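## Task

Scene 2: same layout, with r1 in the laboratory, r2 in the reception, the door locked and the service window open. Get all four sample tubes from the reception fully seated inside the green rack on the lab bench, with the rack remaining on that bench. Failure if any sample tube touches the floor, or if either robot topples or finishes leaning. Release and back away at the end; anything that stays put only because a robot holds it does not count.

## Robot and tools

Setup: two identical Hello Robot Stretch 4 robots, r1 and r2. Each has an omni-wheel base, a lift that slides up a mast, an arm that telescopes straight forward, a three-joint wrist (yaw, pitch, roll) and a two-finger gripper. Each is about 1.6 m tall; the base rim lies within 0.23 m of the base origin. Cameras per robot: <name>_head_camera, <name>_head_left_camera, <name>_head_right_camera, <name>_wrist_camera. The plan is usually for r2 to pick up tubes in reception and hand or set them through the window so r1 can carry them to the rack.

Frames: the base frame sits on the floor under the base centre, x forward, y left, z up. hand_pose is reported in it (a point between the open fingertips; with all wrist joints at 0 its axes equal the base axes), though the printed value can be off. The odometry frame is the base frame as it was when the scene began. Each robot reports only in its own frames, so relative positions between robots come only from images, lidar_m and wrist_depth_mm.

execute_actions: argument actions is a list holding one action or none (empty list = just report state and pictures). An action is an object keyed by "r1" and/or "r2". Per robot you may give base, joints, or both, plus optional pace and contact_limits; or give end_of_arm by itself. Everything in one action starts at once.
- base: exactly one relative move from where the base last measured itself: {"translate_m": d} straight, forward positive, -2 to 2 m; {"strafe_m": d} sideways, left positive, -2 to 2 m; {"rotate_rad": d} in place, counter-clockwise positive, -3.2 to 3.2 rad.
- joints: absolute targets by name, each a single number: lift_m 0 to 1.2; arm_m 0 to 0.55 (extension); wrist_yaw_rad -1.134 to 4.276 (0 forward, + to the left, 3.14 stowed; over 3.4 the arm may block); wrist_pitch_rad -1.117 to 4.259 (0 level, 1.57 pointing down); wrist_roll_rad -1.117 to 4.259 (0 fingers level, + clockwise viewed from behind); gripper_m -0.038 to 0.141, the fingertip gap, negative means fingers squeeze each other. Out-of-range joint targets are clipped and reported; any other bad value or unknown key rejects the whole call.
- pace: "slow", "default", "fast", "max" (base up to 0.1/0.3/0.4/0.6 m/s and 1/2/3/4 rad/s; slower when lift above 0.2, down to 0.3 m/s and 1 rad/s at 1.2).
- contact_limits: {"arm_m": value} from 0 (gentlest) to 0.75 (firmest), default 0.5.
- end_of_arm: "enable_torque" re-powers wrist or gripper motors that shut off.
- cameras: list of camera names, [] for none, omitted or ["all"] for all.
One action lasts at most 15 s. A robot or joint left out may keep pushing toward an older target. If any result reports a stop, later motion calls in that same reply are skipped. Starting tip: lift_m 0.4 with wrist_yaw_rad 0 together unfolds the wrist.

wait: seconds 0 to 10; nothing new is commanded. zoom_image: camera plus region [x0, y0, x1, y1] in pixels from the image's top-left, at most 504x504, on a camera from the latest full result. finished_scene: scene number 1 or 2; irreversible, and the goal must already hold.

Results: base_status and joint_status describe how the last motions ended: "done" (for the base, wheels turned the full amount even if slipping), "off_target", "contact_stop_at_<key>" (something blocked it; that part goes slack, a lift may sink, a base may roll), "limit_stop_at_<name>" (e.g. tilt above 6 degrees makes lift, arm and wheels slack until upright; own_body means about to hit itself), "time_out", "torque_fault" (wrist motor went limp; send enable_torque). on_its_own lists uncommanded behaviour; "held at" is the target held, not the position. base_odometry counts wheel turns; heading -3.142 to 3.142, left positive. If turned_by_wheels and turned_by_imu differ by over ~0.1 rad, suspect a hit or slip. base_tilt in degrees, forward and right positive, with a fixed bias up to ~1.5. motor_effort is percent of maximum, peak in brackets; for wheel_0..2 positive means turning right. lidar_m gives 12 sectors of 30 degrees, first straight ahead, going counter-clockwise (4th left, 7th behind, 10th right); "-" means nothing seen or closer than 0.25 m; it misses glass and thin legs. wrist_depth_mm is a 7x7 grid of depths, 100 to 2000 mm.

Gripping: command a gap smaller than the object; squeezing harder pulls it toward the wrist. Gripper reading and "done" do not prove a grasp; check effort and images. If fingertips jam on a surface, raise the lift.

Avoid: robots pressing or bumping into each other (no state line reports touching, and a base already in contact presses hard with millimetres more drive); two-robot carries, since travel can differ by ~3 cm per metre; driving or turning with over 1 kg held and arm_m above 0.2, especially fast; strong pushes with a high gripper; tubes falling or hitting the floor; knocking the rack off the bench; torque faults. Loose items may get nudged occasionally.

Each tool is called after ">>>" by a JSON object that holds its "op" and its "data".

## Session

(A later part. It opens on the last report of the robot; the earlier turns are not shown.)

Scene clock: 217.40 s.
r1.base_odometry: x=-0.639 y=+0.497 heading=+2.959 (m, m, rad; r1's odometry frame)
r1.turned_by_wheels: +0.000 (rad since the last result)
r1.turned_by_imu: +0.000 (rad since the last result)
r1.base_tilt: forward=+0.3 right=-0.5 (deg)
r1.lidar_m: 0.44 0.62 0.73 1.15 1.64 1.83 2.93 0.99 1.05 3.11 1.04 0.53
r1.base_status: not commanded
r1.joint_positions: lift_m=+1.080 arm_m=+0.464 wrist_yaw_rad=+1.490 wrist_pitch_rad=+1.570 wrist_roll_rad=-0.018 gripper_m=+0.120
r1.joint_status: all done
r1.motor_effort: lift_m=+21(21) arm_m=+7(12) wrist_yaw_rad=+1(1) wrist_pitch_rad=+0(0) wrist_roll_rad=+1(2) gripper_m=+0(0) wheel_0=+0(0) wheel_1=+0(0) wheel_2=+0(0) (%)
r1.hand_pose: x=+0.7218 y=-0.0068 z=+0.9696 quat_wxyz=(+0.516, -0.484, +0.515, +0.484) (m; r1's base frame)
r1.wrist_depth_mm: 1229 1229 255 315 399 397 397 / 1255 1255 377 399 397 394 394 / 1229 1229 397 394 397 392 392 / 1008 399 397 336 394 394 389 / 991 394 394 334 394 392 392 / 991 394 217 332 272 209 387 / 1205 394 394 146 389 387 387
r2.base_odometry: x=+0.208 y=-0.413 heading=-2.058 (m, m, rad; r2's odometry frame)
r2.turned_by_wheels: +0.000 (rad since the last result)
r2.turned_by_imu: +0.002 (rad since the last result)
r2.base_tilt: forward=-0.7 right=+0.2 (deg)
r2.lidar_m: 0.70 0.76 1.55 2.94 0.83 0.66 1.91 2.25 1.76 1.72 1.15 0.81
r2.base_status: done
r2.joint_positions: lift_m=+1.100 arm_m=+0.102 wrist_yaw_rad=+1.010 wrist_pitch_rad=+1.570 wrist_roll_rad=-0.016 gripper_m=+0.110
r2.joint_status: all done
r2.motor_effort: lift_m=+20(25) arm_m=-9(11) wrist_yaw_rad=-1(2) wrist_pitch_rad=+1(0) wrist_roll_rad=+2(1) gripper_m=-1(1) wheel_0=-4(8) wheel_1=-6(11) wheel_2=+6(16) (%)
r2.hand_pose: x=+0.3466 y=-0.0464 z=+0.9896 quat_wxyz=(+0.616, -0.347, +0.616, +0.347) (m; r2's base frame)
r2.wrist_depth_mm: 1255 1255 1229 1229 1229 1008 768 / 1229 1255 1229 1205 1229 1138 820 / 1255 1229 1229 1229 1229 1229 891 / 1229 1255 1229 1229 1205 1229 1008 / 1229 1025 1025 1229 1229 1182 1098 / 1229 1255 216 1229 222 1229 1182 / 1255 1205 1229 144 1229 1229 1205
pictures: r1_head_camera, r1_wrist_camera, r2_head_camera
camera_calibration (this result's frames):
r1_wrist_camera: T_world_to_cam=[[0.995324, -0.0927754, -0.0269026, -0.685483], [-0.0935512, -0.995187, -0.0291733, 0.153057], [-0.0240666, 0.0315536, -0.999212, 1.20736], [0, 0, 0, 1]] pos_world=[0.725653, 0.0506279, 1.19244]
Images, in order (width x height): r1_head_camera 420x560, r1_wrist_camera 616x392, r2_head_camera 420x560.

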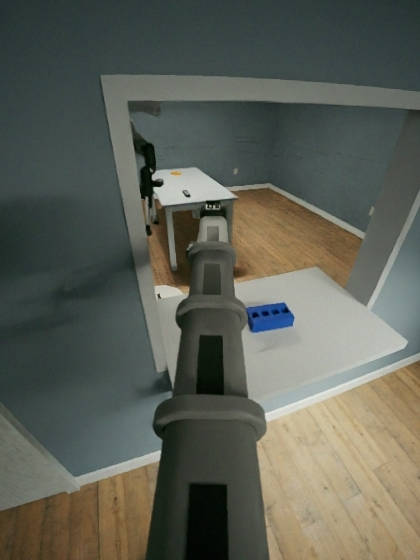

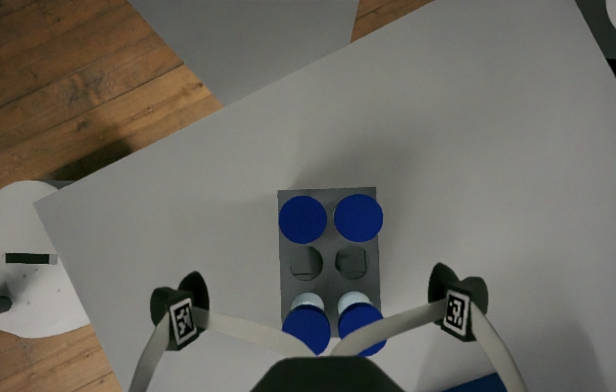

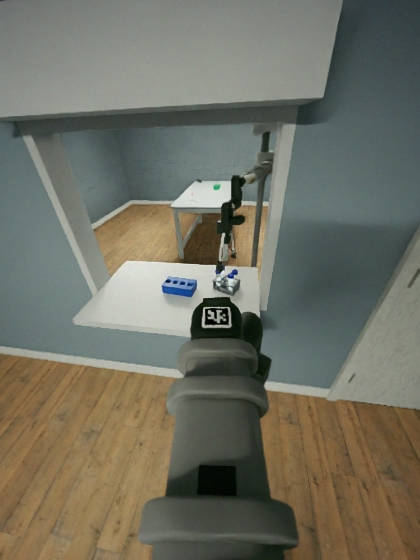

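>>> {"op": "execute_actions", "data": {"actions": [{"r1": {"base": {"strafe_m": 0.0045}, "joints": {"arm_m": 0.475, "lift_m": 0.953, "gripper_m": 0.105}, "pace": "fast"}}], "cameras": ["r2_head_camera", "r1_wrist_camera"]}}

Scene clock: 224.67 s.
r1.base_odometry: x=-0.639 y=+0.492 heading=+2.959 (m, m, rad; r1's odometry frame)
r1.turned_by_wheels: +0.000 (rad since the last result)
r1.turned_by_imu: -0.001 (rad since the last result)
r1.base_tilt: forward=+0.4 right=-0.2 (deg)
r1.lidar_m: 0.42 0.62 0.73 1.13 1.62 1.80 2.97 0.98 1.06 3.10 1.04 0.52
r1.base_status: done
r1.joint_positions: lift_m=+0.953 arm_m=+0.474 wrist_yaw_rad=+1.490 wrist_pitch_rad=+1.570 wrist_roll_rad=-0.018 gripper_m=+0.105
r1.joint_status: all done
r1.motor_effort: lift_m=+17(19) arm_m=+7(10) wrist_yaw_rad=+1(2) wrist_pitch_rad=+0(0) wrist_roll_rad=+1(1) gripper_m=+0(1) wheel_0=-1(6) wheel_1=-1(6) wheel_2=+0(1) (%)
r1.hand_pose: x=+0.7318 y=-0.0068 z=+0.8429 quat_wxyz=(+0.516, -0.484, +0.515, +0.484) (m; r1's base frame)
r1.wrist_depth_mm: 1118 239 254 270 270 268 267 / 1098 1098 270 270 268 267 267 / 271 270 270 268 267 266 266 / 270 270 268 207 266 266 264 / 271 268 267 145 145 265 263 / 268 267 198 238 204 263 262 / 268 266 265 144 264 263 260
r2.base_odometry: x=+0.208 y=-0.413 heading=-2.058 (m, m, rad; r2's odometry frame)
r2.turned_by_wheels: +0.000 (rad since the last result)
r2.turned_by_imu: +0.002 (rad since the last result)
r2.base_tilt: forward=-0.9 right=-0.1 (deg)
r2.lidar_m: 0.68 0.80 1.58 2.93 0.84 0.70 1.87 2.19 1.77 1.71 1.19 0.81
r2.base_status: not commanded
r2.joint_positions: lift_m=+1.100 arm_m=+0.102 wrist_yaw_rad=+1.010 wrist_pitch_rad=+1.570 wrist_roll_rad=-0.016 gripper_m=+0.110
r2.joint_status: not commanded
r2.motor_effort: lift_m=+20(20) arm_m=-9(9) wrist_yaw_rad=-1(1) wrist_pitch_rad=-1(0) wrist_roll_rad=+3(2) gripper_m=-1(1) wheel_0=-5(4) wheel_1=-6(6) wheel_2=+6(6) (%)
r2.hand_pose: x=+0.3466 y=-0.0464 z=+0.9896 quat_wxyz=(+0.616, -0.347, +0.616, +0.347) (m; r2's base frame)
r2.wrist_depth_mm: 1229 1229 1255 1255 1205 1008 759 / 1255 1229 1255 1229 1229 1138 820 / 1205 1229 1229 1229 1229 1229 904 / 1255 1255 1229 1229 1229 1205 976 / 1255 1025 1008 1205 1229 1255 1098 / 1255 1229 216 1229 223 1205 1205 / 1255 1229 1229 144 1229 1229 1205
pictures: r1_wrist_camera, r2_head_camera
camera_calibration (this result's frames):
r1_wrist_camera: T_world_to_cam=[[0.995347, -0.0925215, -0.0269023, -0.69886], [-0.0932966, -0.995212, -0.0291442, 0.150101], [-0.024077, 0.0315185, -0.999213, 1.08105], [0, 0, 0, 1]] pos_world=[0.735641, 0.0506493, 1.06578]
Images, in order (width x height): r1_wrist_camera 616x392, r2_head_camera 420x560.

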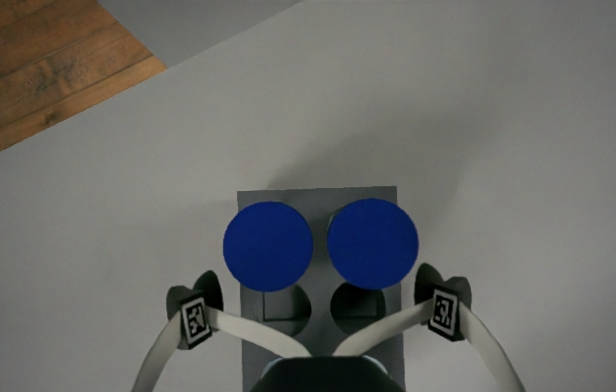

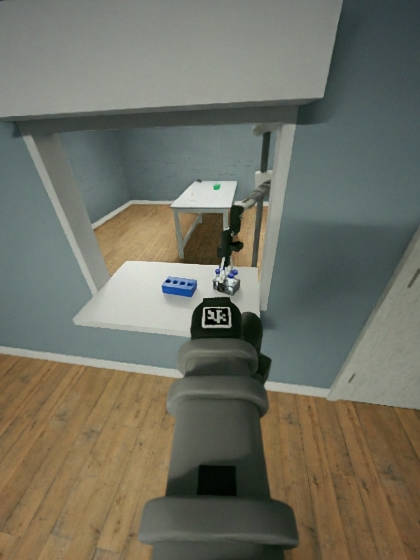

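>>> {"op": "execute_actions", "data": {"actions": [{"r1": {"joints": {"gripper_m": 0.035}}}], "cameras": ["r2_head_camera", "r1_wrist_camera", "r1_head_right_camera", "r1_head_left_camera"]}}

Scene clock: 227.53 s.
r1.base_odometry: x=-0.639 y=+0.492 heading=+2.959 (m, m, rad; r1's odometry frame)
r1.turned_by_wheels: +0.000 (rad since the last result)
r1.turned_by_imu: +0.000 (rad since the last result)
r1.base_tilt: forward=+0.2 right=-0.4 (deg)
r1.lidar_m: 0.43 0.63 0.72 1.12 1.63 1.81 2.96 1.02 1.05 3.12 1.01 0.53
r1.base_status: not commanded
r1.joint_positions: lift_m=+0.953 arm_m=+0.474 wrist_yaw_rad=+1.490 wrist_pitch_rad=+1.570 wrist_roll_rad=-0.018 gripper_m=+0.035
r1.joint_status: all done
r1.motor_effort: lift_m=+18(18) arm_m=+7(7) wrist_yaw_rad=+1(1) wrist_pitch_rad=-1(0) wrist_roll_rad=+0(0) gripper_m=-19(23) wheel_0=-1(1) wheel_1=-1(1) wheel_2=+0(0) (%)
r1.hand_pose: x=+0.7318 y=-0.0068 z=+0.8429 quat_wxyz=(+0.516, -0.484, +0.515, +0.484) (m; r1's base frame)
r1.wrist_depth_mm: 1098 238 253 268 268 267 266 / 1098 1098 270 267 266 267 265 / 271 270 268 267 266 266 264 / 270 268 267 204 265 265 263 / 268 268 143 142 142 263 263 / 267 266 191 232 196 262 260 / 266 265 264 202 232 260 260
r2.base_odometry: x=+0.208 y=-0.413 heading=-2.058 (m, m, rad; r2's odometry frame)
r2.turned_by_wheels: +0.000 (rad since the last result)
r2.turned_by_imu: +0.001 (rad since the last result)
r2.base_tilt: forward=-0.8 right=-0.1 (deg)
r2.lidar_m: 0.71 0.79 1.56 2.93 0.82 0.68 1.90 2.28 1.76 1.73 1.15 0.77
r2.base_status: not commanded
r2.joint_positions: lift_m=+1.100 arm_m=+0.102 wrist_yaw_rad=+1.010 wrist_pitch_rad=+1.570 wrist_roll_rad=-0.016 gripper_m=+0.110
r2.joint_status: not commanded
r2.motor_effort: lift_m=+20(20) arm_m=-9(9) wrist_yaw_rad=+1(1) wrist_pitch_rad=+1(0) wrist_roll_rad=+1(2) gripper_m=-2(0) wheel_0=-4(4) wheel_1=-6(6) wheel_2=+6(6) (%)
r2.hand_pose: x=+0.3466 y=-0.0464 z=+0.9896 quat_wxyz=(+0.616, -0.347, +0.616, +0.347) (m; r2's base frame)
r2.wrist_depth_mm: 1229 1255 1229 1229 1229 1008 759 / 1255 1229 1229 1229 1229 1118 820 / 1255 1229 1255 1205 1229 1229 904 / 1229 1229 1229 1229 1229 1205 976 / 1281 1025 1008 1229 1229 1229 1078 / 1229 1229 216 1229 222 1229 1205 / 1255 1255 1229 144 1229 1229 1229
pictures: r1_head_left_camera, r1_head_right_camera, r1_wrist_camera, r2_head_camera
camera_calibration (this result's frames):
r1_wrist_camera: T_world_to_cam=[[0.995347, -0.0925218, -0.0269023, -0.698872], [-0.0932969, -0.995212, -0.0291442, 0.1501], [-0.024077, 0.0315185, -0.999213, 1.081], [0, 0, 0, 1]] pos_world=[0.735651, 0.0506493, 1.06572]
Images, in order (width x height): r1_head_left_camera 420x672, r1_head_right_camera 420x672, r1_wrist_camera 616x392, r2_head_camera 420x560.

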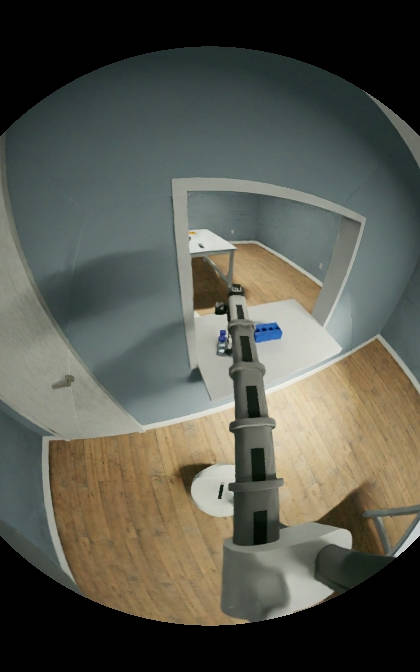

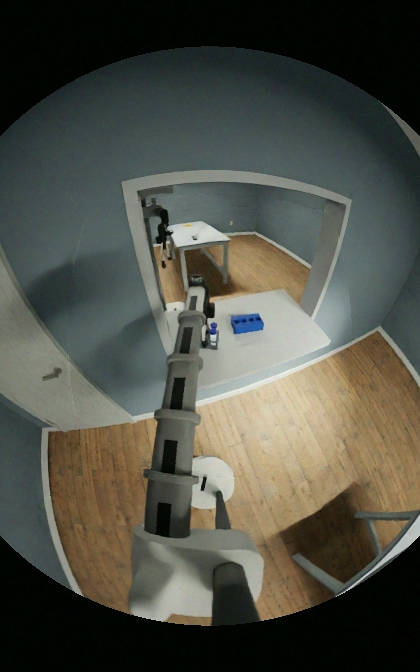

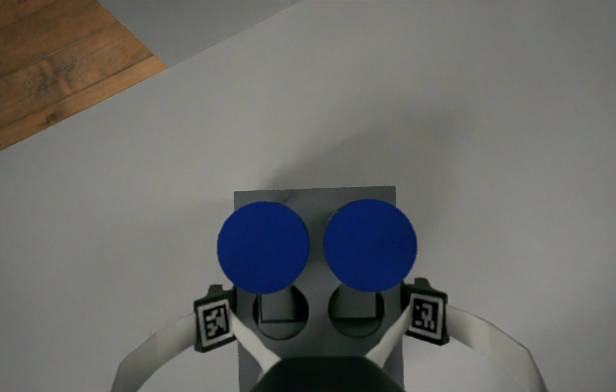

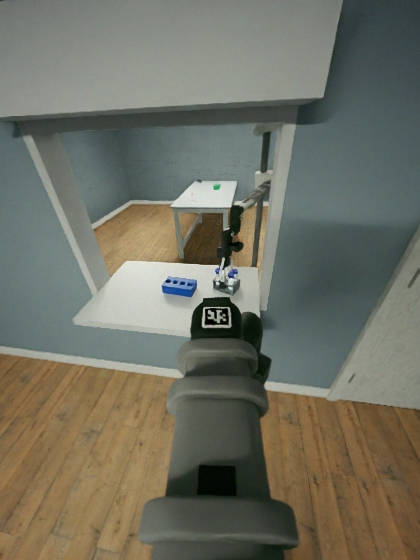

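>>> {"op": "zoom_image", "data": {"camera": "r1_wrist_camera", "region": [185, 260, 455, 392]}}

>>> {"op": "zoom_image", "data": {"camera": "r2_head_camera", "region": [205, 255, 250, 300]}}

Region (185, 260, 455, 392) of r1_wrist_camera's 616x392 image, scaled by 1.867; it fills the top 246 rows of this view, and the rest is white.

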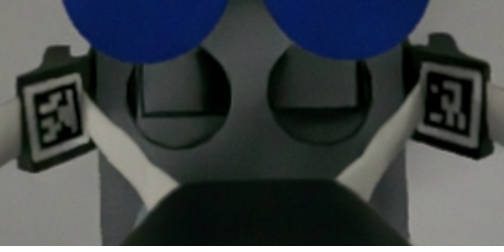

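Region (205, 255, 250, 300) of r2_head_camera's 420x560 image, scaled by 11.200, with more detail than that image has.

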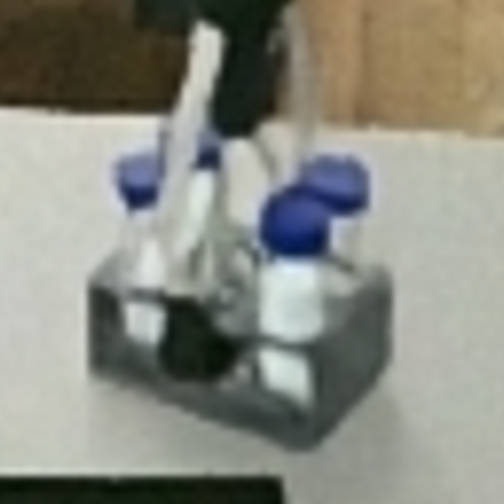

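>>> {"op": "execute_actions", "data": {"actions": [{"r1": {"joints": {"gripper_m": 0.025, "lift_m": 0.985, "arm_m": 0.34}}}], "cameras": ["r1_wrist_camera", "r1_head_right_camera", "r2_head_camera"]}}

Scene clock: 234.67 s.
r1.base_odometry: x=-0.639 y=+0.492 heading=+2.959 (m, m, rad; r1's odometry frame)
r1.turned_by_wheels: +0.000 (rad since the last result)
r1.turned_by_imu: +0.000 (rad since the last result)
r1.base_tilt: forward=+0.1 right=-0.3 (deg)
r1.lidar_m: 0.45 0.63 0.72 1.13 1.61 1.80 2.92 1.00 1.06 3.11 1.05 0.52
r1.base_status: not commanded
r1.joint_positions: lift_m=+0.985 arm_m=+0.341 wrist_yaw_rad=+1.490 wrist_pitch_rad=+1.570 wrist_roll_rad=-0.018 gripper_m=+0.026
r1.joint_status: all done
r1.motor_effort: lift_m=+23(24) arm_m=-7(10) wrist_yaw_rad=+1(1) wrist_pitch_rad=+0(0) wrist_roll_rad=-3(0) gripper_m=-24(22) wheel_0=-1(1) wheel_1=-1(1) wheel_2=+0(0) (%)
r1.hand_pose: x=+0.5993 y=-0.0068 z=+0.8744 quat_wxyz=(+0.516, -0.484, +0.515, +0.484) (m; r1's base frame)
r1.wrist_depth_mm: 1138 1138 1138 452 276 298 297 / 1138 1138 1118 324 300 298 297 / 1138 1118 301 300 298 297 296 / 904 301 300 201 297 297 296 / 904 891 140 139 138 294 294 / 891 904 189 229 198 294 293 / 1118 1098 296 199 245 293 293
r2.base_odometry: x=+0.208 y=-0.413 heading=-2.058 (m, m, rad; r2's odometry frame)
r2.turned_by_wheels: +0.000 (rad since the last result)
r2.turned_by_imu: +0.002 (rad since the last result)
r2.base_tilt: forward=-0.9 right=+0.1 (deg)
r2.lidar_m: 0.70 0.78 1.56 2.93 0.79 0.69 1.83 2.27 1.77 1.72 1.17 0.78
r2.base_status: not commanded
r2.joint_positions: lift_m=+1.100 arm_m=+0.102 wrist_yaw_rad=+1.010 wrist_pitch_rad=+1.570 wrist_roll_rad=-0.016 gripper_m=+0.110
r2.joint_status: not commanded
r2.motor_effort: lift_m=+20(20) arm_m=-9(9) wrist_yaw_rad=+0(1) wrist_pitch_rad=+1(0) wrist_roll_rad=+1(1) gripper_m=-1(1) wheel_0=-5(4) wheel_1=-6(6) wheel_2=+6(6) (%)
r2.hand_pose: x=+0.3466 y=-0.0464 z=+0.9896 quat_wxyz=(+0.616, -0.347, +0.616, +0.347) (m; r2's base frame)
r2.wrist_depth_mm: 1229 1229 1229 1229 1205 1008 750 / 1255 1229 1229 1229 1229 1118 820 / 1281 1205 1205 1229 1229 1229 878 / 1255 1205 1229 1255 1205 1205 976 / 1255 1025 991 1229 1229 1229 1078 / 1255 1255 216 1229 222 1182 1182 / 1255 1229 1229 144 1205 1229 1205
pictures: r1_head_right_camera, r1_wrist_camera, r2_head_camera
camera_calibration (this result's frames):
r1_wrist_camera: T_world_to_cam=[[0.995347, -0.0925213, -0.0269023, -0.566164], [-0.0932964, -0.995212, -0.0291443, 0.138661], [-0.024077, 0.0315186, -0.999213, 1.10935], [0, 0, 0, 1]] pos_world=[0.603176, 0.0506493, 1.09728]
Images, in order (width x height): r1_head_right_camera 420x672, r1_wrist_camera 616x392, r2_head_camera 420x560.

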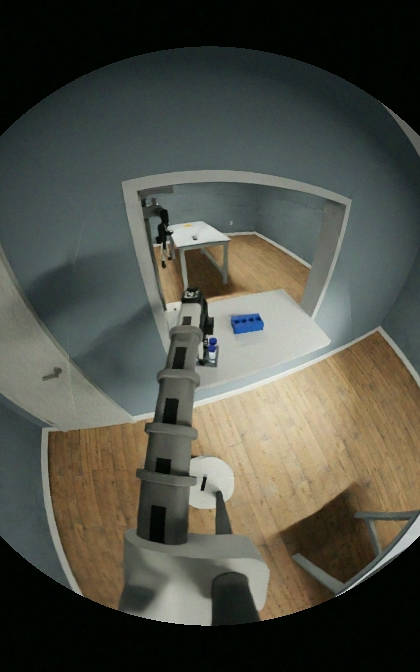

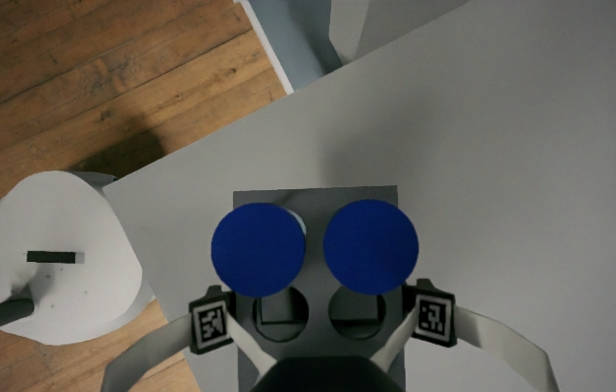

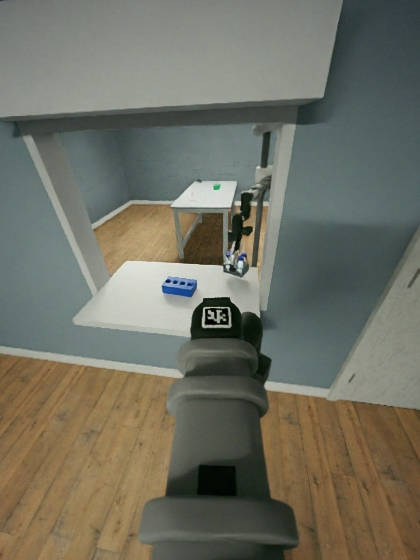

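>>> {"op": "execute_actions", "data": {"actions": [{"r1": {"base": {"rotate_rad": -1.226}, "joints": {"arm_m": 0.1}}}], "cameras": ["r1_wrist_camera", "r1_head_right_camera", "r1_head_left_camera"]}}

Scene clock: 249.87 s.
r1.base_odometry: x=-0.639 y=+0.493 heading=+1.733 (m, m, rad; r1's odometry frame)
r1.turned_by_wheels: -1.226 (rad since the last result)
r1.turned_by_imu: -1.234 (rad since the last result)
r1.base_tilt: forward=+0.3 right=-0.4 (deg)
r1.lidar_m: 2.47 0.62 0.44 0.42 0.67 0.89 1.63 1.69 2.35 1.34 0.99 1.35
r1.base_status: done
r1.joint_positions: lift_m=+0.985 arm_m=+0.101 wrist_yaw_rad=+1.490 wrist_pitch_rad=+1.570 wrist_roll_rad=-0.018 gripper_m=+0.026
r1.joint_status: all done
r1.motor_effort: lift_m=+21(23) arm_m=-7(7) wrist_yaw_rad=+1(1) wrist_pitch_rad=-1(3) wrist_roll_rad=+0(2) gripper_m=-24(24) wheel_0=+1(5) wheel_1=+1(5) wheel_2=+1(7) (%)
r1.hand_pose: x=+0.3593 y=-0.0070 z=+0.8746 quat_wxyz=(+0.516, -0.484, +0.515, +0.484) (m; r1's base frame)
r1.wrist_depth_mm: 1138 1138 1138 1118 1118 1118 1118 / 1138 1138 1138 1118 1118 1118 1118 / 1138 1138 1118 1118 1098 1098 1098 / 1138 891 904 201 1118 1098 1098 / 1138 904 140 139 138 1098 1098 / 1118 878 189 229 198 1098 1098 / 1098 1098 1118 198 647 1098 1098
r2.base_odometry: x=+0.208 y=-0.413 heading=-2.058 (m, m, rad; r2's odometry frame)
r2.turned_by_wheels: +0.000 (rad since the last result)
r2.turned_by_imu: +0.002 (rad since the last result)
r2.base_tilt: forward=-0.8 right=+0.1 (deg)
r2.lidar_m: 0.69 0.81 1.56 2.96 0.85 0.69 1.87 2.25 1.77 1.73 1.15 0.78
r2.base_status: not commanded
r2.joint_positions: lift_m=+1.100 arm_m=+0.102 wrist_yaw_rad=+1.010 wrist_pitch_rad=+1.570 wrist_roll_rad=-0.016 gripper_m=+0.110
r2.joint_status: not commanded
r2.motor_effort: lift_m=+20(20) arm_m=-9(9) wrist_yaw_rad=-1(1) wrist_pitch_rad=+0(0) wrist_roll_rad=+2(2) gripper_m=+0(1) wheel_0=-5(4) wheel_1=-6(6) wheel_2=+6(6) (%)
r2.hand_pose: x=+0.3466 y=-0.0464 z=+0.9896 quat_wxyz=(+0.616, -0.347, +0.616, +0.347) (m; r2's base frame)
r2.wrist_depth_mm: 1229 1255 1229 1229 1229 1025 759 / 1229 1229 1229 1205 1255 1118 809 / 1229 1255 1205 1255 1229 1229 891 / 1229 1229 1255 1255 1229 1255 991 / 1255 1008 1008 1229 1229 1229 1078 / 1229 1255 216 1229 222 1205 1205 / 1229 1229 1229 144 1229 1255 1205
pictures: r1_head_left_camera, r1_head_right_camera, r1_wrist_camera
camera_calibration (this result's frames):
r1_wrist_camera: T_world_to_cam=[[0.995336, -0.0926479, -0.0268971, -0.327281], [-0.0934122, -0.995214, -0.0287013, 0.11579], [-0.0241092, 0.03108, -0.999226, 1.10373], [0, 0, 0, 1]] pos_world=[0.36318, 0.0506097, 1.09739]
Images, in order (width x height): r1_head_left_camera 420x672, r1_head_right_camera 420x672, r1_wrist_camera 616x392.

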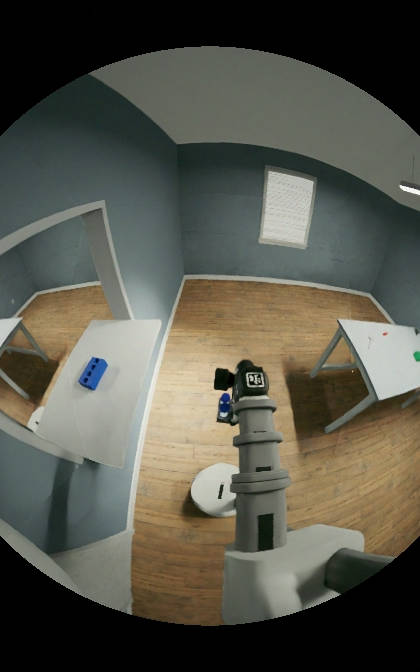

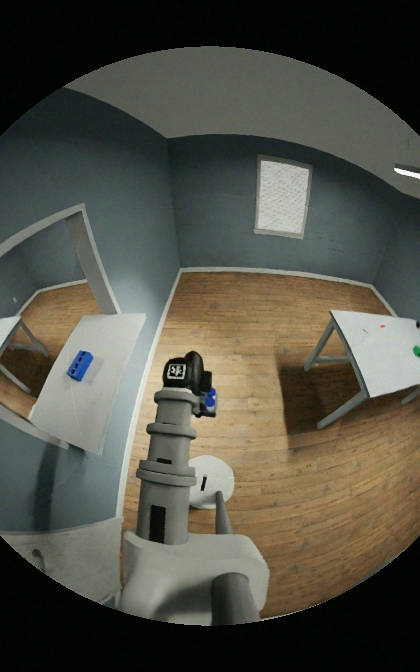

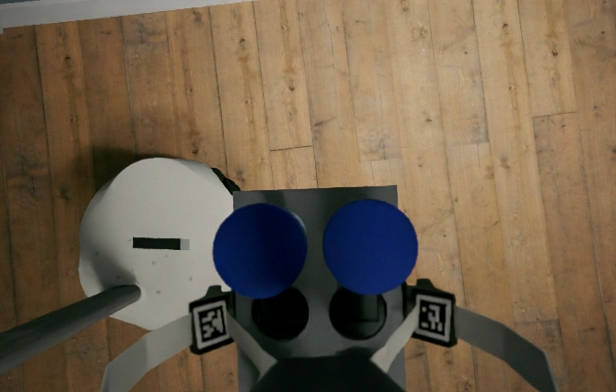

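>>> {"op": "zoom_image", "data": {"camera": "r1_head_right_camera", "region": [290, 290, 420, 440]}}

>>> {"op": "zoom_image", "data": {"camera": "r1_head_left_camera", "region": [290, 290, 420, 440]}}

Region (290, 290, 420, 440) of r1_head_right_camera's 420x672 image, scaled by 3.360, with more detail than that image has; it fills the left 437 columns of this view, and the rest is white.

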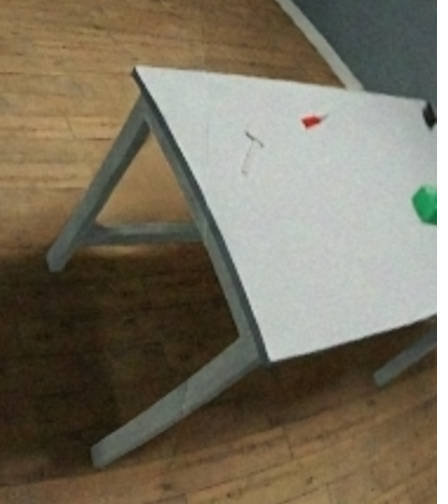

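Region (290, 290, 420, 440) of r1_head_left_camera's 420x672 image, scaled by 3.360, with more detail than that image has; it fills the left 437 columns of this view, and the rest is white.

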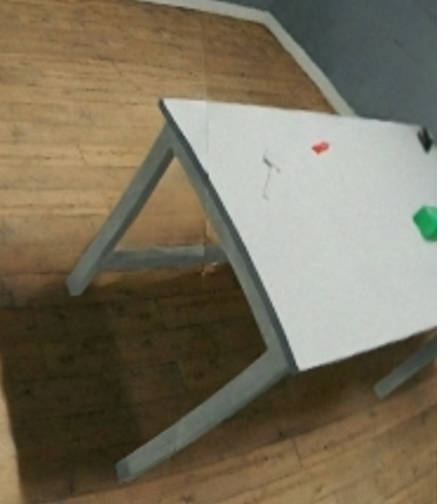

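>>> {"op": "execute_actions", "data": {"actions": [{"r1": {"base": {"strafe_m": -1.88}, "joints": {"arm_m": 0.13}, "pace": "fast"}}], "cameras": ["r1_wrist_camera", "r1_head_right_camera", "r1_head_camera"]}}

Scene clock: 264.40 s.
r1.base_odometry: x=+1.216 y=+0.797 heading=+1.734 (m, m, rad; r1's odometry frame)
r1.turned_by_wheels: +0.000 (rad since the last result)
r1.turned_by_imu: -0.003 (rad since the last result)
r1.base_tilt: forward=+0.5 right=-0.4 (deg)
r1.lidar_m: 0.32 0.34 0.49 2.31 2.36 1.71 1.63 1.71 1.83 1.75 0.45 0.35
r1.base_status: done
r1.joint_positions: lift_m=+0.985 arm_m=+0.129 wrist_yaw_rad=+1.490 wrist_pitch_rad=+1.570 wrist_roll_rad=-0.018 gripper_m=+0.026
r1.joint_status: all done
r1.motor_effort: lift_m=+22(22) arm_m=+7(10) wrist_yaw_rad=+1(1) wrist_pitch_rad=-1(2) wrist_roll_rad=+0(0) gripper_m=-24(25) wheel_0=-1(9) wheel_1=+2(11) wheel_2=+1(0) (%)
r1.hand_pose: x=+0.3868 y=-0.0069 z=+0.8746 quat_wxyz=(+0.516, -0.484, +0.515, +0.484) (m; r1's base frame)
r1.wrist_depth_mm: 1138 1138 1138 342 342 338 336 / 1138 1138 1138 340 338 336 338 / 1118 1138 1118 340 338 336 336 / 1138 917 904 200 334 334 329 / 1118 904 140 139 138 332 329 / 1118 891 189 236 198 330 327 / 1118 1098 1118 198 265 330 330
r2.base_odometry: x=+0.208 y=-0.413 heading=-2.058 (m, m, rad; r2's odometry frame)
r2.turned_by_wheels: +0.000 (rad since the last result)
r2.turned_by_imu: +0.004 (rad since the last result)
r2.base_tilt: forward=-0.8 right=+0.0 (deg)
r2.lidar_m: 0.71 0.78 1.62 2.93 0.82 0.69 1.88 2.24 1.76 1.72 1.16 0.80
r2.base_status: not commanded
r2.joint_positions: lift_m=+1.100 arm_m=+0.102 wrist_yaw_rad=+1.010 wrist_pitch_rad=+1.570 wrist_roll_rad=-0.016 gripper_m=+0.110
r2.joint_status: not commanded
r2.motor_effort: lift_m=+20(20) arm_m=-9(9) wrist_yaw_rad=-1(0) wrist_pitch_rad=-1(1) wrist_roll_rad=+1(3) gripper_m=-1(1) wheel_0=-4(4) wheel_1=-6(6) wheel_2=+6(6) (%)
r2.hand_pose: x=+0.3466 y=-0.0464 z=+0.9896 quat_wxyz=(+0.616, -0.347, +0.616, +0.347) (m; r2's base frame)
r2.wrist_depth_mm: 1229 1255 1255 1205 1229 991 759 / 1229 1229 1229 1229 1229 1118 831 / 1205 1229 1255 1229 1229 1205 891 / 1255 1255 1229 1255 1229 1255 1008 / 1229 1042 1008 1229 1229 1229 1098 / 1255 1255 217 1229 221 1205 1182 / 1229 1255 1229 144 1229 1182 1205
pictures: r1_head_camera, r1_head_right_camera, r1_wrist_camera
camera_calibration (this result's frames):
r1_wrist_camera: T_world_to_cam=[[0.99535, -0.0924932, -0.0269, -0.35463], [-0.0932635, -0.995221, -0.0289462, 0.118596], [-0.0240941, 0.0313204, -0.999219, 1.10438], [0, 0, 0, 1]] pos_world=[0.39065, 0.0506393, 1.09741]
Images, in order (width x height): r1_head_camera 420x560, r1_head_right_camera 420x672, r1_wrist_camera 616x392.

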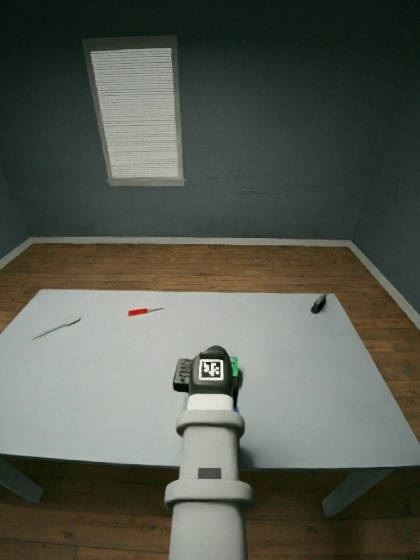

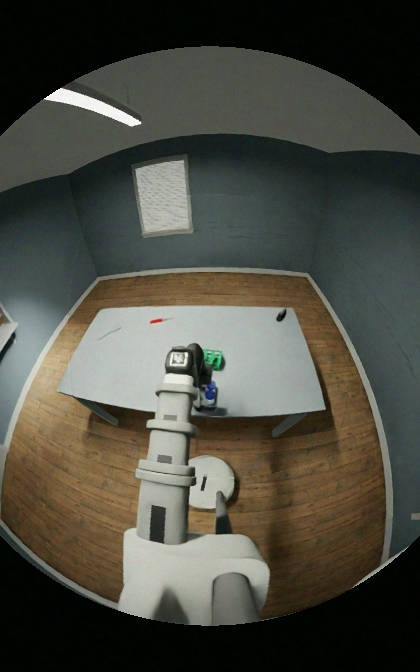

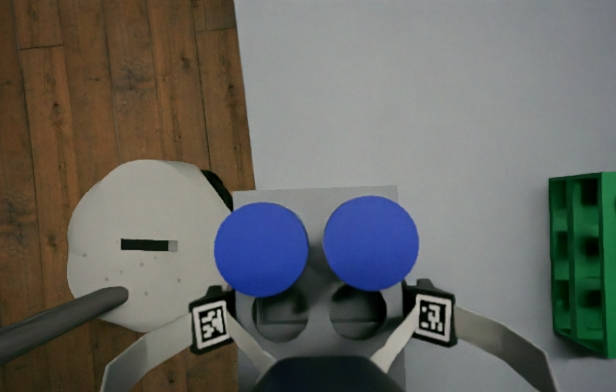

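>>> {"op": "execute_actions", "data": {"actions": [], "cameras": ["r1_head_camera", "r1_wrist_camera"]}}

Scene clock: 270.23 s.
r1.base_odometry: x=+1.216 y=+0.797 heading=+1.734 (m, m, rad; r1's odometry frame)
r1.turned_by_wheels: +0.000 (rad since the last result)
r1.turned_by_imu: +0.000 (rad since the last result)
r1.base_tilt: forward=+0.4 right=-0.4 (deg)
r1.lidar_m: 0.30 0.36 0.48 2.31 2.31 1.70 1.63 1.72 1.82 1.74 0.46 0.33
r1.base_status: done
r1.joint_positions: lift_m=+0.985 arm_m=+0.129 wrist_yaw_rad=+1.490 wrist_pitch_rad=+1.570 wrist_roll_rad=-0.018 gripper_m=+0.026
r1.joint_status: all done
r1.motor_effort: lift_m=+22(22) arm_m=+7(10) wrist_yaw_rad=+1(1) wrist_pitch_rad=+0(2) wrist_roll_rad=+0(0) gripper_m=-24(25) wheel_0=-1(9) wheel_1=+2(11) wheel_2=+1(0) (%)
r1.hand_pose: x=+0.3868 y=-0.0069 z=+0.8746 quat_wxyz=(+0.516, -0.484, +0.515, +0.484) (m; r1's base frame)
r1.wrist_depth_mm: 1118 1138 1138 342 340 338 338 / 1138 1118 1118 340 338 338 336 / 1138 1118 1118 338 338 336 334 / 1138 904 891 201 336 334 329 / 1118 891 140 139 138 332 325 / 1118 904 189 230 198 332 325 / 1118 1118 1098 198 265 330 330
r2.base_odometry: x=+0.208 y=-0.413 heading=-2.058 (m, m, rad; r2's odometry frame)
r2.turned_by_wheels: +0.000 (rad since the last result)
r2.turned_by_imu: +0.001 (rad since the last result)
r2.base_tilt: forward=-0.7 right=+0.1 (deg)
r2.lidar_m: 0.69 0.76 1.58 2.94 0.81 0.68 1.87 2.24 1.77 1.74 1.15 0.76
r2.base_status: not commanded
r2.joint_positions: lift_m=+1.100 arm_m=+0.102 wrist_yaw_rad=+1.010 wrist_pitch_rad=+1.570 wrist_roll_rad=-0.016 gripper_m=+0.110
r2.joint_status: not commanded
r2.motor_effort: lift_m=+20(20) arm_m=-9(9) wrist_yaw_rad=-2(0) wrist_pitch_rad=+1(1) wrist_roll_rad=+3(3) gripper_m=-1(1) wheel_0=-4(4) wheel_1=-6(6) wheel_2=+6(6) (%)
r2.hand_pose: x=+0.3466 y=-0.0464 z=+0.9896 quat_wxyz=(+0.616, -0.347, +0.616, +0.347) (m; r2's base frame)
r2.wrist_depth_mm: 1229 1229 1229 1229 1205 1008 759 / 1255 1229 1255 1229 1229 1118 809 / 1229 1229 1255 1229 1229 1229 904 / 1255 1255 1281 1229 1229 1205 991 / 1255 1008 1008 1229 1229 1205 1098 / 1281 1229 216 1205 223 1205 1182 / 1255 1229 1229 144 1182 1205 1229
pictures: r1_head_camera, r1_wrist_camera
camera_calibration (this result's frames):
r1_wrist_camera: T_world_to_cam=[[0.99535, -0.0924931, -0.0269, -0.35463], [-0.0932634, -0.995221, -0.0289462, 0.118596], [-0.0240941, 0.0313204, -0.999219, 1.10438], [0, 0, 0, 1]] pos_world=[0.39065, 0.0506393, 1.09741]
Images, in order (width x height): r1_head_camera 420x560, r1_wrist_camera 616x392.

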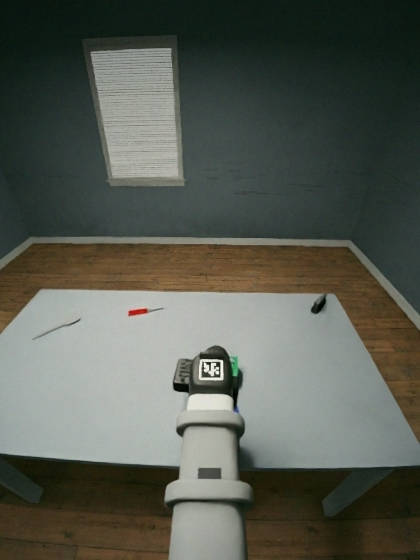

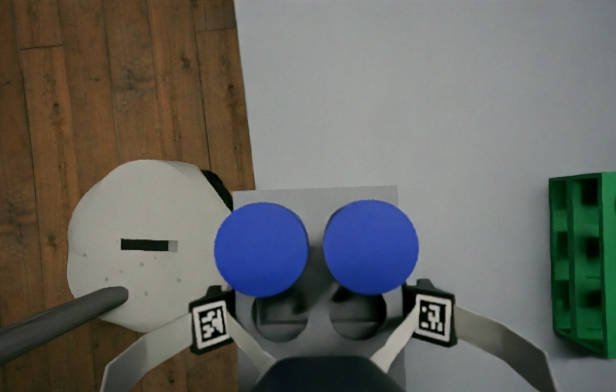

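>>> {"op": "execute_actions", "data": {"actions": [{"r1": {"base": {"strafe_m": -0.013}, "joints": {"arm_m": 0.236, "lift_m": 0.925}, "pace": "fast"}}], "cameras": ["r1_wrist_camera"]}}

Scene clock: 280.93 s.
r1.base_odometry: x=+1.229 y=+0.799 heading=+1.734 (m, m, rad; r1's odometry frame)
r1.turned_by_wheels: +0.000 (rad since the last result)
r1.turned_by_imu: +0.000 (rad since the last result)
r1.base_tilt: forward=+0.3 right=-0.2 (deg)
r1.lidar_m: 0.29 0.34 0.50 2.33 2.34 1.70 1.63 1.73 1.82 1.71 0.45 0.32
r1.base_status: done
r1.joint_positions: lift_m=+0.925 arm_m=+0.235 wrist_yaw_rad=+1.490 wrist_pitch_rad=+1.570 wrist_roll_rad=-0.018 gripper_m=+0.026
r1.joint_status: all done
r1.motor_effort: lift_m=+19(19) arm_m=+7(9) wrist_yaw_rad=+1(1) wrist_pitch_rad=-1(2) wrist_roll_rad=-3(1) gripper_m=-23(23) wheel_0=+0(8) wheel_1=+1(9) wheel_2=+0(0) (%)
r1.hand_pose: x=+0.4928 y=-0.0069 z=+0.8148 quat_wxyz=(+0.516, -0.484, +0.515, +0.484) (m; r1's base frame)
r1.wrist_depth_mm: 1078 282 282 279 278 278 276 / 1078 281 279 278 276 276 276 / 1060 279 278 277 277 276 273 / 854 278 277 201 276 245 213 / 842 277 140 139 138 243 213 / 831 277 189 229 198 212 212 / 1042 274 273 199 235 212 211
r2.base_odometry: x=+0.208 y=-0.413 heading=-2.058 (m, m, rad; r2's odometry frame)
r2.turned_by_wheels: +0.000 (rad since the last result)
r2.turned_by_imu: +0.002 (rad since the last result)
r2.base_tilt: forward=-0.8 right=+0.0 (deg)
r2.lidar_m: 0.67 0.79 1.57 2.94 0.85 0.68 1.86 2.23 1.77 1.74 1.14 0.79
r2.base_status: not commanded
r2.joint_positions: lift_m=+1.100 arm_m=+0.102 wrist_yaw_rad=+1.010 wrist_pitch_rad=+1.570 wrist_roll_rad=-0.016 gripper_m=+0.110
r2.joint_status: not commanded
r2.motor_effort: lift_m=+20(20) arm_m=-9(9) wrist_yaw_rad=-1(0) wrist_pitch_rad=+1(1) wrist_roll_rad=+3(2) gripper_m=+0(0) wheel_0=-4(4) wheel_1=-6(6) wheel_2=+6(6) (%)
r2.hand_pose: x=+0.3466 y=-0.0464 z=+0.9896 quat_wxyz=(+0.616, -0.347, +0.616, +0.347) (m; r2's base frame)
r2.wrist_depth_mm: 1229 1229 1229 1255 1255 1008 778 / 1255 1229 1229 1229 1205 1138 820 / 1229 1255 1255 1205 1205 1255 891 / 1255 1281 1229 1255 1205 1205 976 / 1205 1025 1008 1229 1229 1205 1118 / 1255 1229 216 1229 222 1229 1138 / 1255 1255 1255 144 1255 1205 1205
pictures: r1_wrist_camera
camera_calibration (this result's frames):
r1_wrist_camera: T_world_to_cam=[[0.995354, -0.0924476, -0.0268984, -0.461736], [-0.0932147, -0.995229, -0.0288144, 0.126585], [-0.0241063, 0.0311879, -0.999223, 1.0472], [0, 0, 0, 1]] pos_world=[0.496634, 0.0506351, 1.03761]
Images, in order (width x height): r1_wrist_camera 616x392.

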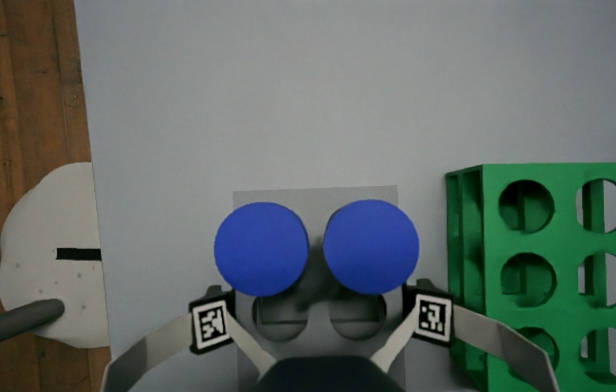

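>>> {"op": "execute_actions", "data": {"actions": [{"r1": {"joints": {"lift_m": 0.913, "gripper_m": 0.105}, "pace": "fast"}}], "cameras": ["r1_wrist_camera"]}}

Scene clock: 288.17 s.
r1.base_odometry: x=+1.229 y=+0.799 heading=+1.734 (m, m, rad; r1's odometry frame)
r1.turned_by_wheels: +0.000 (rad since the last result)
r1.turned_by_imu: +0.000 (rad since the last result)
r1.base_tilt: forward=+0.4 right=-0.2 (deg)
r1.lidar_m: 0.31 0.34 0.47 2.32 2.32 1.73 1.64 1.72 1.80 1.73 0.47 0.35
r1.base_status: not commanded
r1.joint_positions: lift_m=+0.913 arm_m=+0.235 wrist_yaw_rad=+1.490 wrist_pitch_rad=+1.570 wrist_roll_rad=-0.018 gripper_m=+0.105
r1.joint_status: all done
r1.motor_effort: lift_m=+18(18) arm_m=+7(7) wrist_yaw_rad=+1(1) wrist_pitch_rad=-1(1) wrist_roll_rad=-1(1) gripper_m=-1(21) wheel_0=+0(0) wheel_1=+1(1) wheel_2=+0(0) (%)
r1.hand_pose: x=+0.4928 y=-0.0069 z=+0.8029 quat_wxyz=(+0.516, -0.484, +0.515, +0.484) (m; r1's base frame)
r1.wrist_depth_mm: 1060 270 268 268 266 266 265 / 1060 268 267 267 266 265 264 / 1042 268 266 266 264 264 264 / 831 266 265 205 264 257 232 / 831 266 144 143 142 232 202 / 820 265 197 233 202 201 201 / 1042 264 263 144 260 231 220
r2.base_odometry: x=+0.208 y=-0.413 heading=-2.058 (m, m, rad; r2's odometry frame)
r2.turned_by_wheels: +0.000 (rad since the last result)
r2.turned_by_imu: +0.002 (rad since the last result)
r2.base_tilt: forward=-0.8 right=-0.2 (deg)
r2.lidar_m: 0.69 0.79 1.58 2.93 0.82 0.68 1.88 2.25 1.77 1.74 1.19 0.80
r2.base_status: not commanded
r2.joint_positions: lift_m=+1.100 arm_m=+0.102 wrist_yaw_rad=+1.010 wrist_pitch_rad=+1.570 wrist_roll_rad=-0.016 gripper_m=+0.110
r2.joint_status: not commanded
r2.motor_effort: lift_m=+20(20) arm_m=-9(9) wrist_yaw_rad=+0(0) wrist_pitch_rad=+1(1) wrist_roll_rad=+2(2) gripper_m=+0(1) wheel_0=-4(5) wheel_1=-6(6) wheel_2=+6(6) (%)
r2.hand_pose: x=+0.3466 y=-0.0464 z=+0.9896 quat_wxyz=(+0.616, -0.347, +0.616, +0.347) (m; r2's base frame)
r2.wrist_depth_mm: 1255 1229 1205 1205 1255 1025 768 / 1229 1229 1205 1229 1255 1138 820 / 1255 1229 1255 1229 1205 1229 891 / 1229 1255 1255 1205 1205 1205 976 / 1281 1025 991 1229 1205 1229 1060 / 1255 1229 216 1229 223 1255 1182 / 1205 1255 1255 144 1229 1229 1205
pictures: r1_wrist_camera
camera_calibration (this result's frames):
r1_wrist_camera: T_world_to_cam=[[0.995354, -0.0924478, -0.0268984, -0.46206], [-0.0932148, -0.995229, -0.0288142, 0.126243], [-0.0241063, 0.0311876, -0.999223, 1.03533], [0, 0, 0, 1]] pos_world=[0.496639, 0.0506351, 1.02573]
Images, in order (width x height): r1_wrist_camera 616x392.

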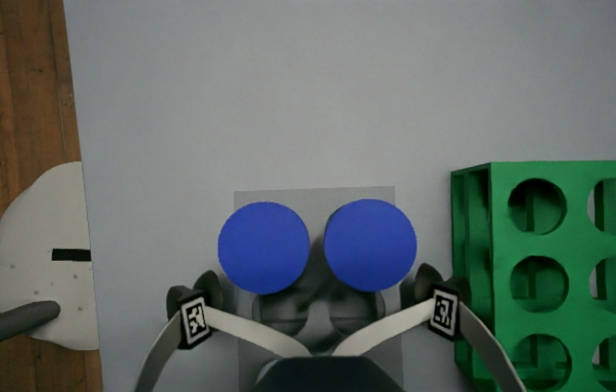

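>>> {"op": "execute_actions", "data": {"actions": [{"r1": {"joints": {"lift_m": 1.02}, "pace": "max"}}], "cameras": ["r1_wrist_camera"]}}

>>> {"op": "execute_actions", "data": {"actions": [{"r1": {"base": {"strafe_m": 0.034}, "joints": {"arm_m": 0.341, "wrist_yaw_rad": 0.0, "gripper_m": 0.055}, "pace": "fast"}}], "cameras": ["r1_wrist_camera", "r1_head_camera"]}}

Scene clock: 298.13 s.
r1.base_odometry: x=+1.229 y=+0.799 heading=+1.734 (m, m, rad; r1's odometry frame)
r1.turned_by_wheels: +0.000 (rad since the last result)
r1.turned_by_imu: +0.000 (rad since the last result)
r1.base_tilt: forward=+0.2 right=-0.3 (deg)
r1.lidar_m: 0.31 0.33 0.48 2.32 2.36 1.74 1.64 1.71 1.83 1.72 0.47 0.34
r1.base_status: not commanded
r1.joint_positions: lift_m=+1.020 arm_m=+0.235 wrist_yaw_rad=+1.490 wrist_pitch_rad=+1.570 wrist_roll_rad=-0.018 gripper_m=+0.105
r1.joint_status: all done
r1.motor_effort: lift_m=+20(23) arm_m=+7(7) wrist_yaw_rad=+0(1) wrist_pitch_rad=-1(1) wrist_roll_rad=+0(1) gripper_m=+1(0) wheel_0=+0(0) wheel_1=+1(1) wheel_2=+0(0) (%)
r1.hand_pose: x=+0.4928 y=-0.0069 z=+0.9096 quat_wxyz=(+0.516, -0.484, +0.515, +0.484) (m; r1's base frame)
r1.wrist_depth_mm: 1160 379 377 377 375 375 373 / 1182 1160 377 375 375 373 370 / 1160 1160 375 373 373 370 368 / 1160 931 373 312 370 364 368 / 931 931 373 310 370 309 368 / 931 931 213 309 309 307 366 / 1160 1138 368 144 366 366 366
r2.base_odometry: x=+0.208 y=-0.413 heading=-2.058 (m, m, rad; r2's odometry frame)
r2.turned_by_wheels: +0.000 (rad since the last result)
r2.turned_by_imu: +0.002 (rad since the last result)
r2.base_tilt: forward=-0.9 right=+0.1 (deg)
r2.lidar_m: 0.69 0.78 1.54 2.92 0.84 0.69 1.86 2.22 1.76 1.74 1.15 0.77
r2.base_status: not commanded
r2.joint_positions: lift_m=+1.100 arm_m=+0.102 wrist_yaw_rad=+1.010 wrist_pitch_rad=+1.570 wrist_roll_rad=-0.016 gripper_m=+0.110
r2.joint_status: not commanded
r2.motor_effort: lift_m=+20(20) arm_m=-9(9) wrist_yaw_rad=+1(2) wrist_pitch_rad=+2(1) wrist_roll_rad=+2(2) gripper_m=-1(2) wheel_0=-5(4) wheel_1=-6(6) wheel_2=+6(6) (%)
r2.hand_pose: x=+0.3466 y=-0.0464 z=+0.9896 quat_wxyz=(+0.616, -0.347, +0.616, +0.347) (m; r2's base frame)
r2.wrist_depth_mm: 1229 1205 1229 1229 1255 1008 759 / 1255 1229 1255 1229 1205 1138 831 / 1229 1281 1281 1205 1255 1255 891 / 1229 1255 1229 1229 1255 1229 976 / 1229 1025 1008 1229 1229 1205 1098 / 1255 1229 216 1205 222 1205 1182 / 1255 1229 1281 144 1255 1229 1205
pictures: r1_wrist_camera
camera_calibration (this result's frames):
r1_wrist_camera: T_world_to_cam=[[0.995354, -0.0924475, -0.0268984, -0.459195], [-0.0932145, -0.995229, -0.0288143, 0.12932], [-0.0241063, 0.0311878, -0.999223, 1.14199], [0, 0, 0, 1]] pos_world=[0.496645, 0.0506351, 1.13248]
Images, in order (width x height): r1_wrist_camera 616x392.

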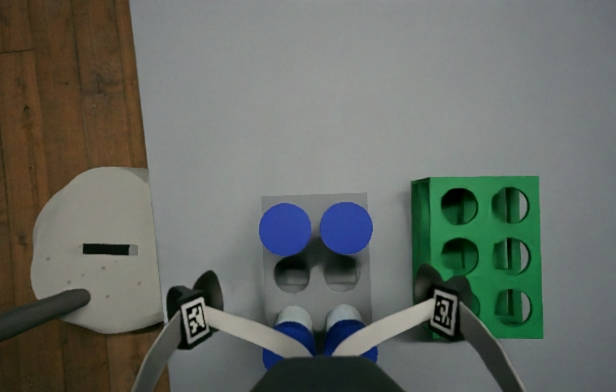

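Scene clock: 299.53 s.
r1.base_odometry: x=+1.195 y=+0.794 heading=+1.734 (m, m, rad; r1's odometry frame)
r1.turned_by_wheels: +0.000 (rad since the last result)
r1.turned_by_imu: +0.000 (rad since the last result)
r1.base_tilt: forward=+0.2 right=-0.2 (deg)
r1.lidar_m: 0.31 0.34 0.50 2.29 2.34 1.69 1.64 1.72 1.84 1.76 0.48 0.33
r1.base_status: done
r1.joint_positions: lift_m=+1.020 arm_m=+0.340 wrist_yaw_rad=+0.000 wrist_pitch_rad=+1.570 wrist_roll_rad=-0.018 gripper_m=+0.055
r1.joint_status: all done
r1.motor_effort: lift_m=+20(20) arm_m=+7(11) wrist_yaw_rad=-1(7) wrist_pitch_rad=+0(2) wrist_roll_rad=-2(2) gripper_m=-3(4) wheel_0=-2(8) wheel_1=-1(11) wheel_2=+0(1) (%)
r1.hand_pose: x=+0.5109 y=-0.0874 z=+0.9096 quat_wxyz=(+0.707, -0.006, +0.707, +0.006) (m; r1's base frame)
r1.wrist_depth_mm: 379 377 377 377 375 373 373 / 377 377 347 375 373 373 373 / 375 375 315 368 373 373 370 / 375 373 373 373 370 370 370 / 373 373 312 368 370 370 368 / 373 373 212 298 195 370 368 / 373 370 368 154 368 366 368
r2.base_odometry: x=+0.208 y=-0.413 heading=-2.058 (m, m, rad; r2's odometry frame)
r2.turned_by_wheels: +0.000 (rad since the last result)
r2.turned_by_imu: +0.001 (rad since the last result)
r2.base_tilt: forward=-0.7 right=+0.1 (deg)
r2.lidar_m: 0.68 0.79 1.58 2.93 0.84 0.68 1.86 2.24 1.77 1.73 1.18 0.79
r2.base_status: not commanded
r2.joint_positions: lift_m=+1.100 arm_m=+0.102 wrist_yaw_rad=+1.010 wrist_pitch_rad=+1.570 wrist_roll_rad=-0.016 gripper_m=+0.110
r2.joint_status: not commanded
r2.motor_effort: lift_m=+20(20) arm_m=-8(9) wrist_yaw_rad=+0(2) wrist_pitch_rad=+0(1) wrist_roll_rad=+3(2) gripper_m=-1(1) wheel_0=-5(5) wheel_1=-6(6) wheel_2=+6(6) (%)
r2.hand_pose: x=+0.3466 y=-0.0464 z=+0.9896 quat_wxyz=(+0.616, -0.347, +0.616, +0.347) (m; r2's base frame)
r2.wrist_depth_mm: 1229 1229 1255 1255 1229 991 759 / 1255 1255 1229 1255 1229 1118 820 / 1255 1229 1229 1255 1229 1205 904 / 1255 1229 1229 1255 1229 1205 976 / 1255 1025 1008 1255 1205 1229 1098 / 1255 1255 216 1229 222 1205 1205 / 1229 1255 1255 144 1229 1205 1205
pictures: r1_head_camera, r1_wrist_camera
camera_calibration (this result's frames):
r1_wrist_camera: T_world_to_cam=[[-0.0111115, -0.999576, -0.0268996, -0.0497657], [-0.999511, 0.0118892, -0.0289244, 0.602004], [0.029232, 0.0265651, -0.99922, 1.11728], [0, 0, 0, 1]] pos_world=[0.568496, -0.0865827, 1.13248]
Images, in order (width x height): r1_head_camera 420x560, r1_wrist_camera 616x392.

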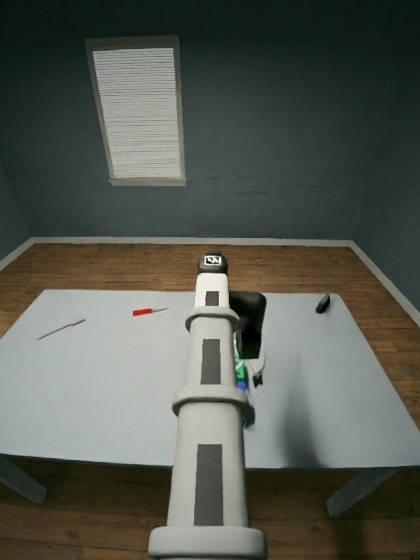

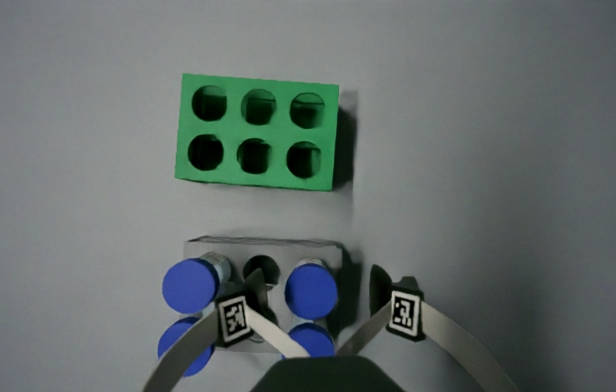

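>>> {"op": "zoom_image", "data": {"camera": "r1_wrist_camera", "region": [140, 50, 440, 392]}}

Region (140, 50, 440, 392) of r1_wrist_camera's 616x392 image, scaled by 1.474; it fills the left 442 columns of this view, and the rest is white.

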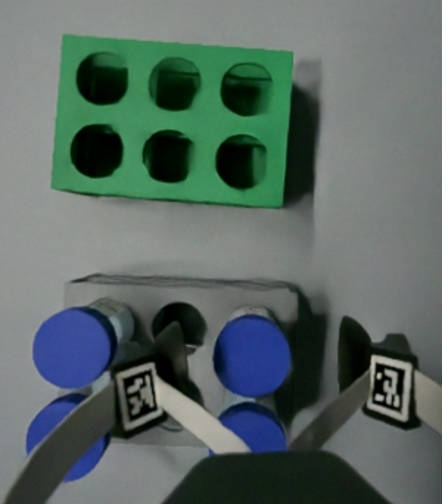

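>>> {"op": "execute_actions", "data": {"actions": [{"r1": {"base": {"strafe_m": 0.005}, "joints": {"arm_m": 0.336, "lift_m": 0.971, "gripper_m": 0.05}, "pace": "fast"}}], "cameras": ["r1_wrist_camera"]}}

Scene clock: 306.80 s.
r1.base_odometry: x=+1.190 y=+0.793 heading=+1.733 (m, m, rad; r1's odometry frame)
r1.turned_by_wheels: +0.000 (rad since the last result)
r1.turned_by_imu: +0.000 (rad since the last result)
r1.base_tilt: forward=+0.4 right=-0.3 (deg)
r1.lidar_m: 0.31 0.33 0.46 2.28 2.36 1.71 1.65 1.70 1.86 1.77 0.46 0.34
r1.base_status: done
r1.joint_positions: lift_m=+0.971 arm_m=+0.337 wrist_yaw_rad=+0.000 wrist_pitch_rad=+1.570 wrist_roll_rad=-0.018 gripper_m=+0.050
r1.joint_status: all done
r1.motor_effort: lift_m=+17(21) arm_m=-7(10) wrist_yaw_rad=+0(1) wrist_pitch_rad=-1(1) wrist_roll_rad=+0(0) gripper_m=-3(3) wheel_0=+1(8) wheel_1=-1(6) wheel_2=+0(1) (%)
r1.hand_pose: x=+0.5084 y=-0.0874 z=+0.8609 quat_wxyz=(+0.707, -0.006, +0.707, +0.006) (m; r1's base frame)
r1.wrist_depth_mm: 330 327 327 325 325 325 324 / 329 327 268 264 324 325 324 / 329 325 296 264 324 324 322 / 325 325 324 324 324 322 320 / 325 324 263 262 322 322 320 / 325 324 201 200 194 320 319 / 324 322 262 143 319 319 319
r2.base_odometry: x=+0.208 y=-0.413 heading=-2.058 (m, m, rad; r2's odometry frame)
r2.turned_by_wheels: +0.000 (rad since the last result)
r2.turned_by_imu: +0.002 (rad since the last result)
r2.base_tilt: forward=-0.7 right=+0.2 (deg)
r2.lidar_m: 0.70 0.76 1.60 2.94 0.83 0.68 1.86 2.26 1.78 1.73 1.17 0.83
r2.base_status: not commanded
r2.joint_positions: lift_m=+1.100 arm_m=+0.102 wrist_yaw_rad=+1.010 wrist_pitch_rad=+1.570 wrist_roll_rad=-0.016 gripper_m=+0.110
r2.joint_status: not commanded
r2.motor_effort: lift_m=+20(20) arm_m=-9(8) wrist_yaw_rad=-1(1) wrist_pitch_rad=-1(1) wrist_roll_rad=+1(2) gripper_m=-2(1) wheel_0=-4(4) wheel_1=-6(6) wheel_2=+6(6) (%)
r2.hand_pose: x=+0.3466 y=-0.0464 z=+0.9896 quat_wxyz=(+0.616, -0.347, +0.616, +0.347) (m; r2's base frame)
r2.wrist_depth_mm: 1255 1255 1205 1205 1255 1025 778 / 1229 1281 1205 1229 1205 1118 831 / 1229 1205 1255 1229 1229 1205 891 / 1229 1229 1229 1229 1205 1229 976 / 1229 1008 1008 1205 1229 1229 1078 / 1281 1229 217 1229 223 1229 1205 / 1229 1255 1205 144 1255 1229 1205
pictures: r1_wrist_camera
camera_calibration (this result's frames):
r1_wrist_camera: T_world_to_cam=[[-0.0114052, -0.999573, -0.0268993, -0.0509557], [-0.999508, 0.012182, -0.0288956, 0.598093], [0.0292109, 0.0265565, -0.99922, 1.06865], [0, 0, 0, 1]] pos_world=[0.566001, -0.0865996, 1.08373]
Images, in order (width x height): r1_wrist_camera 616x392.

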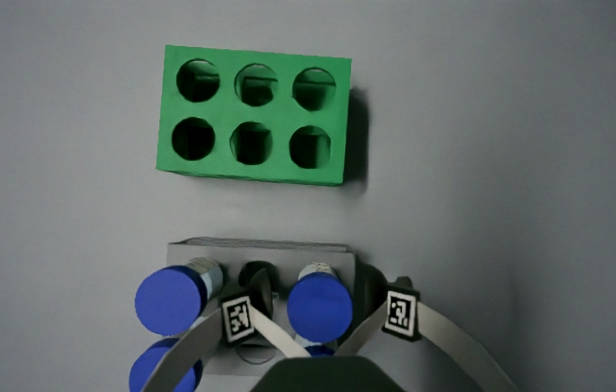

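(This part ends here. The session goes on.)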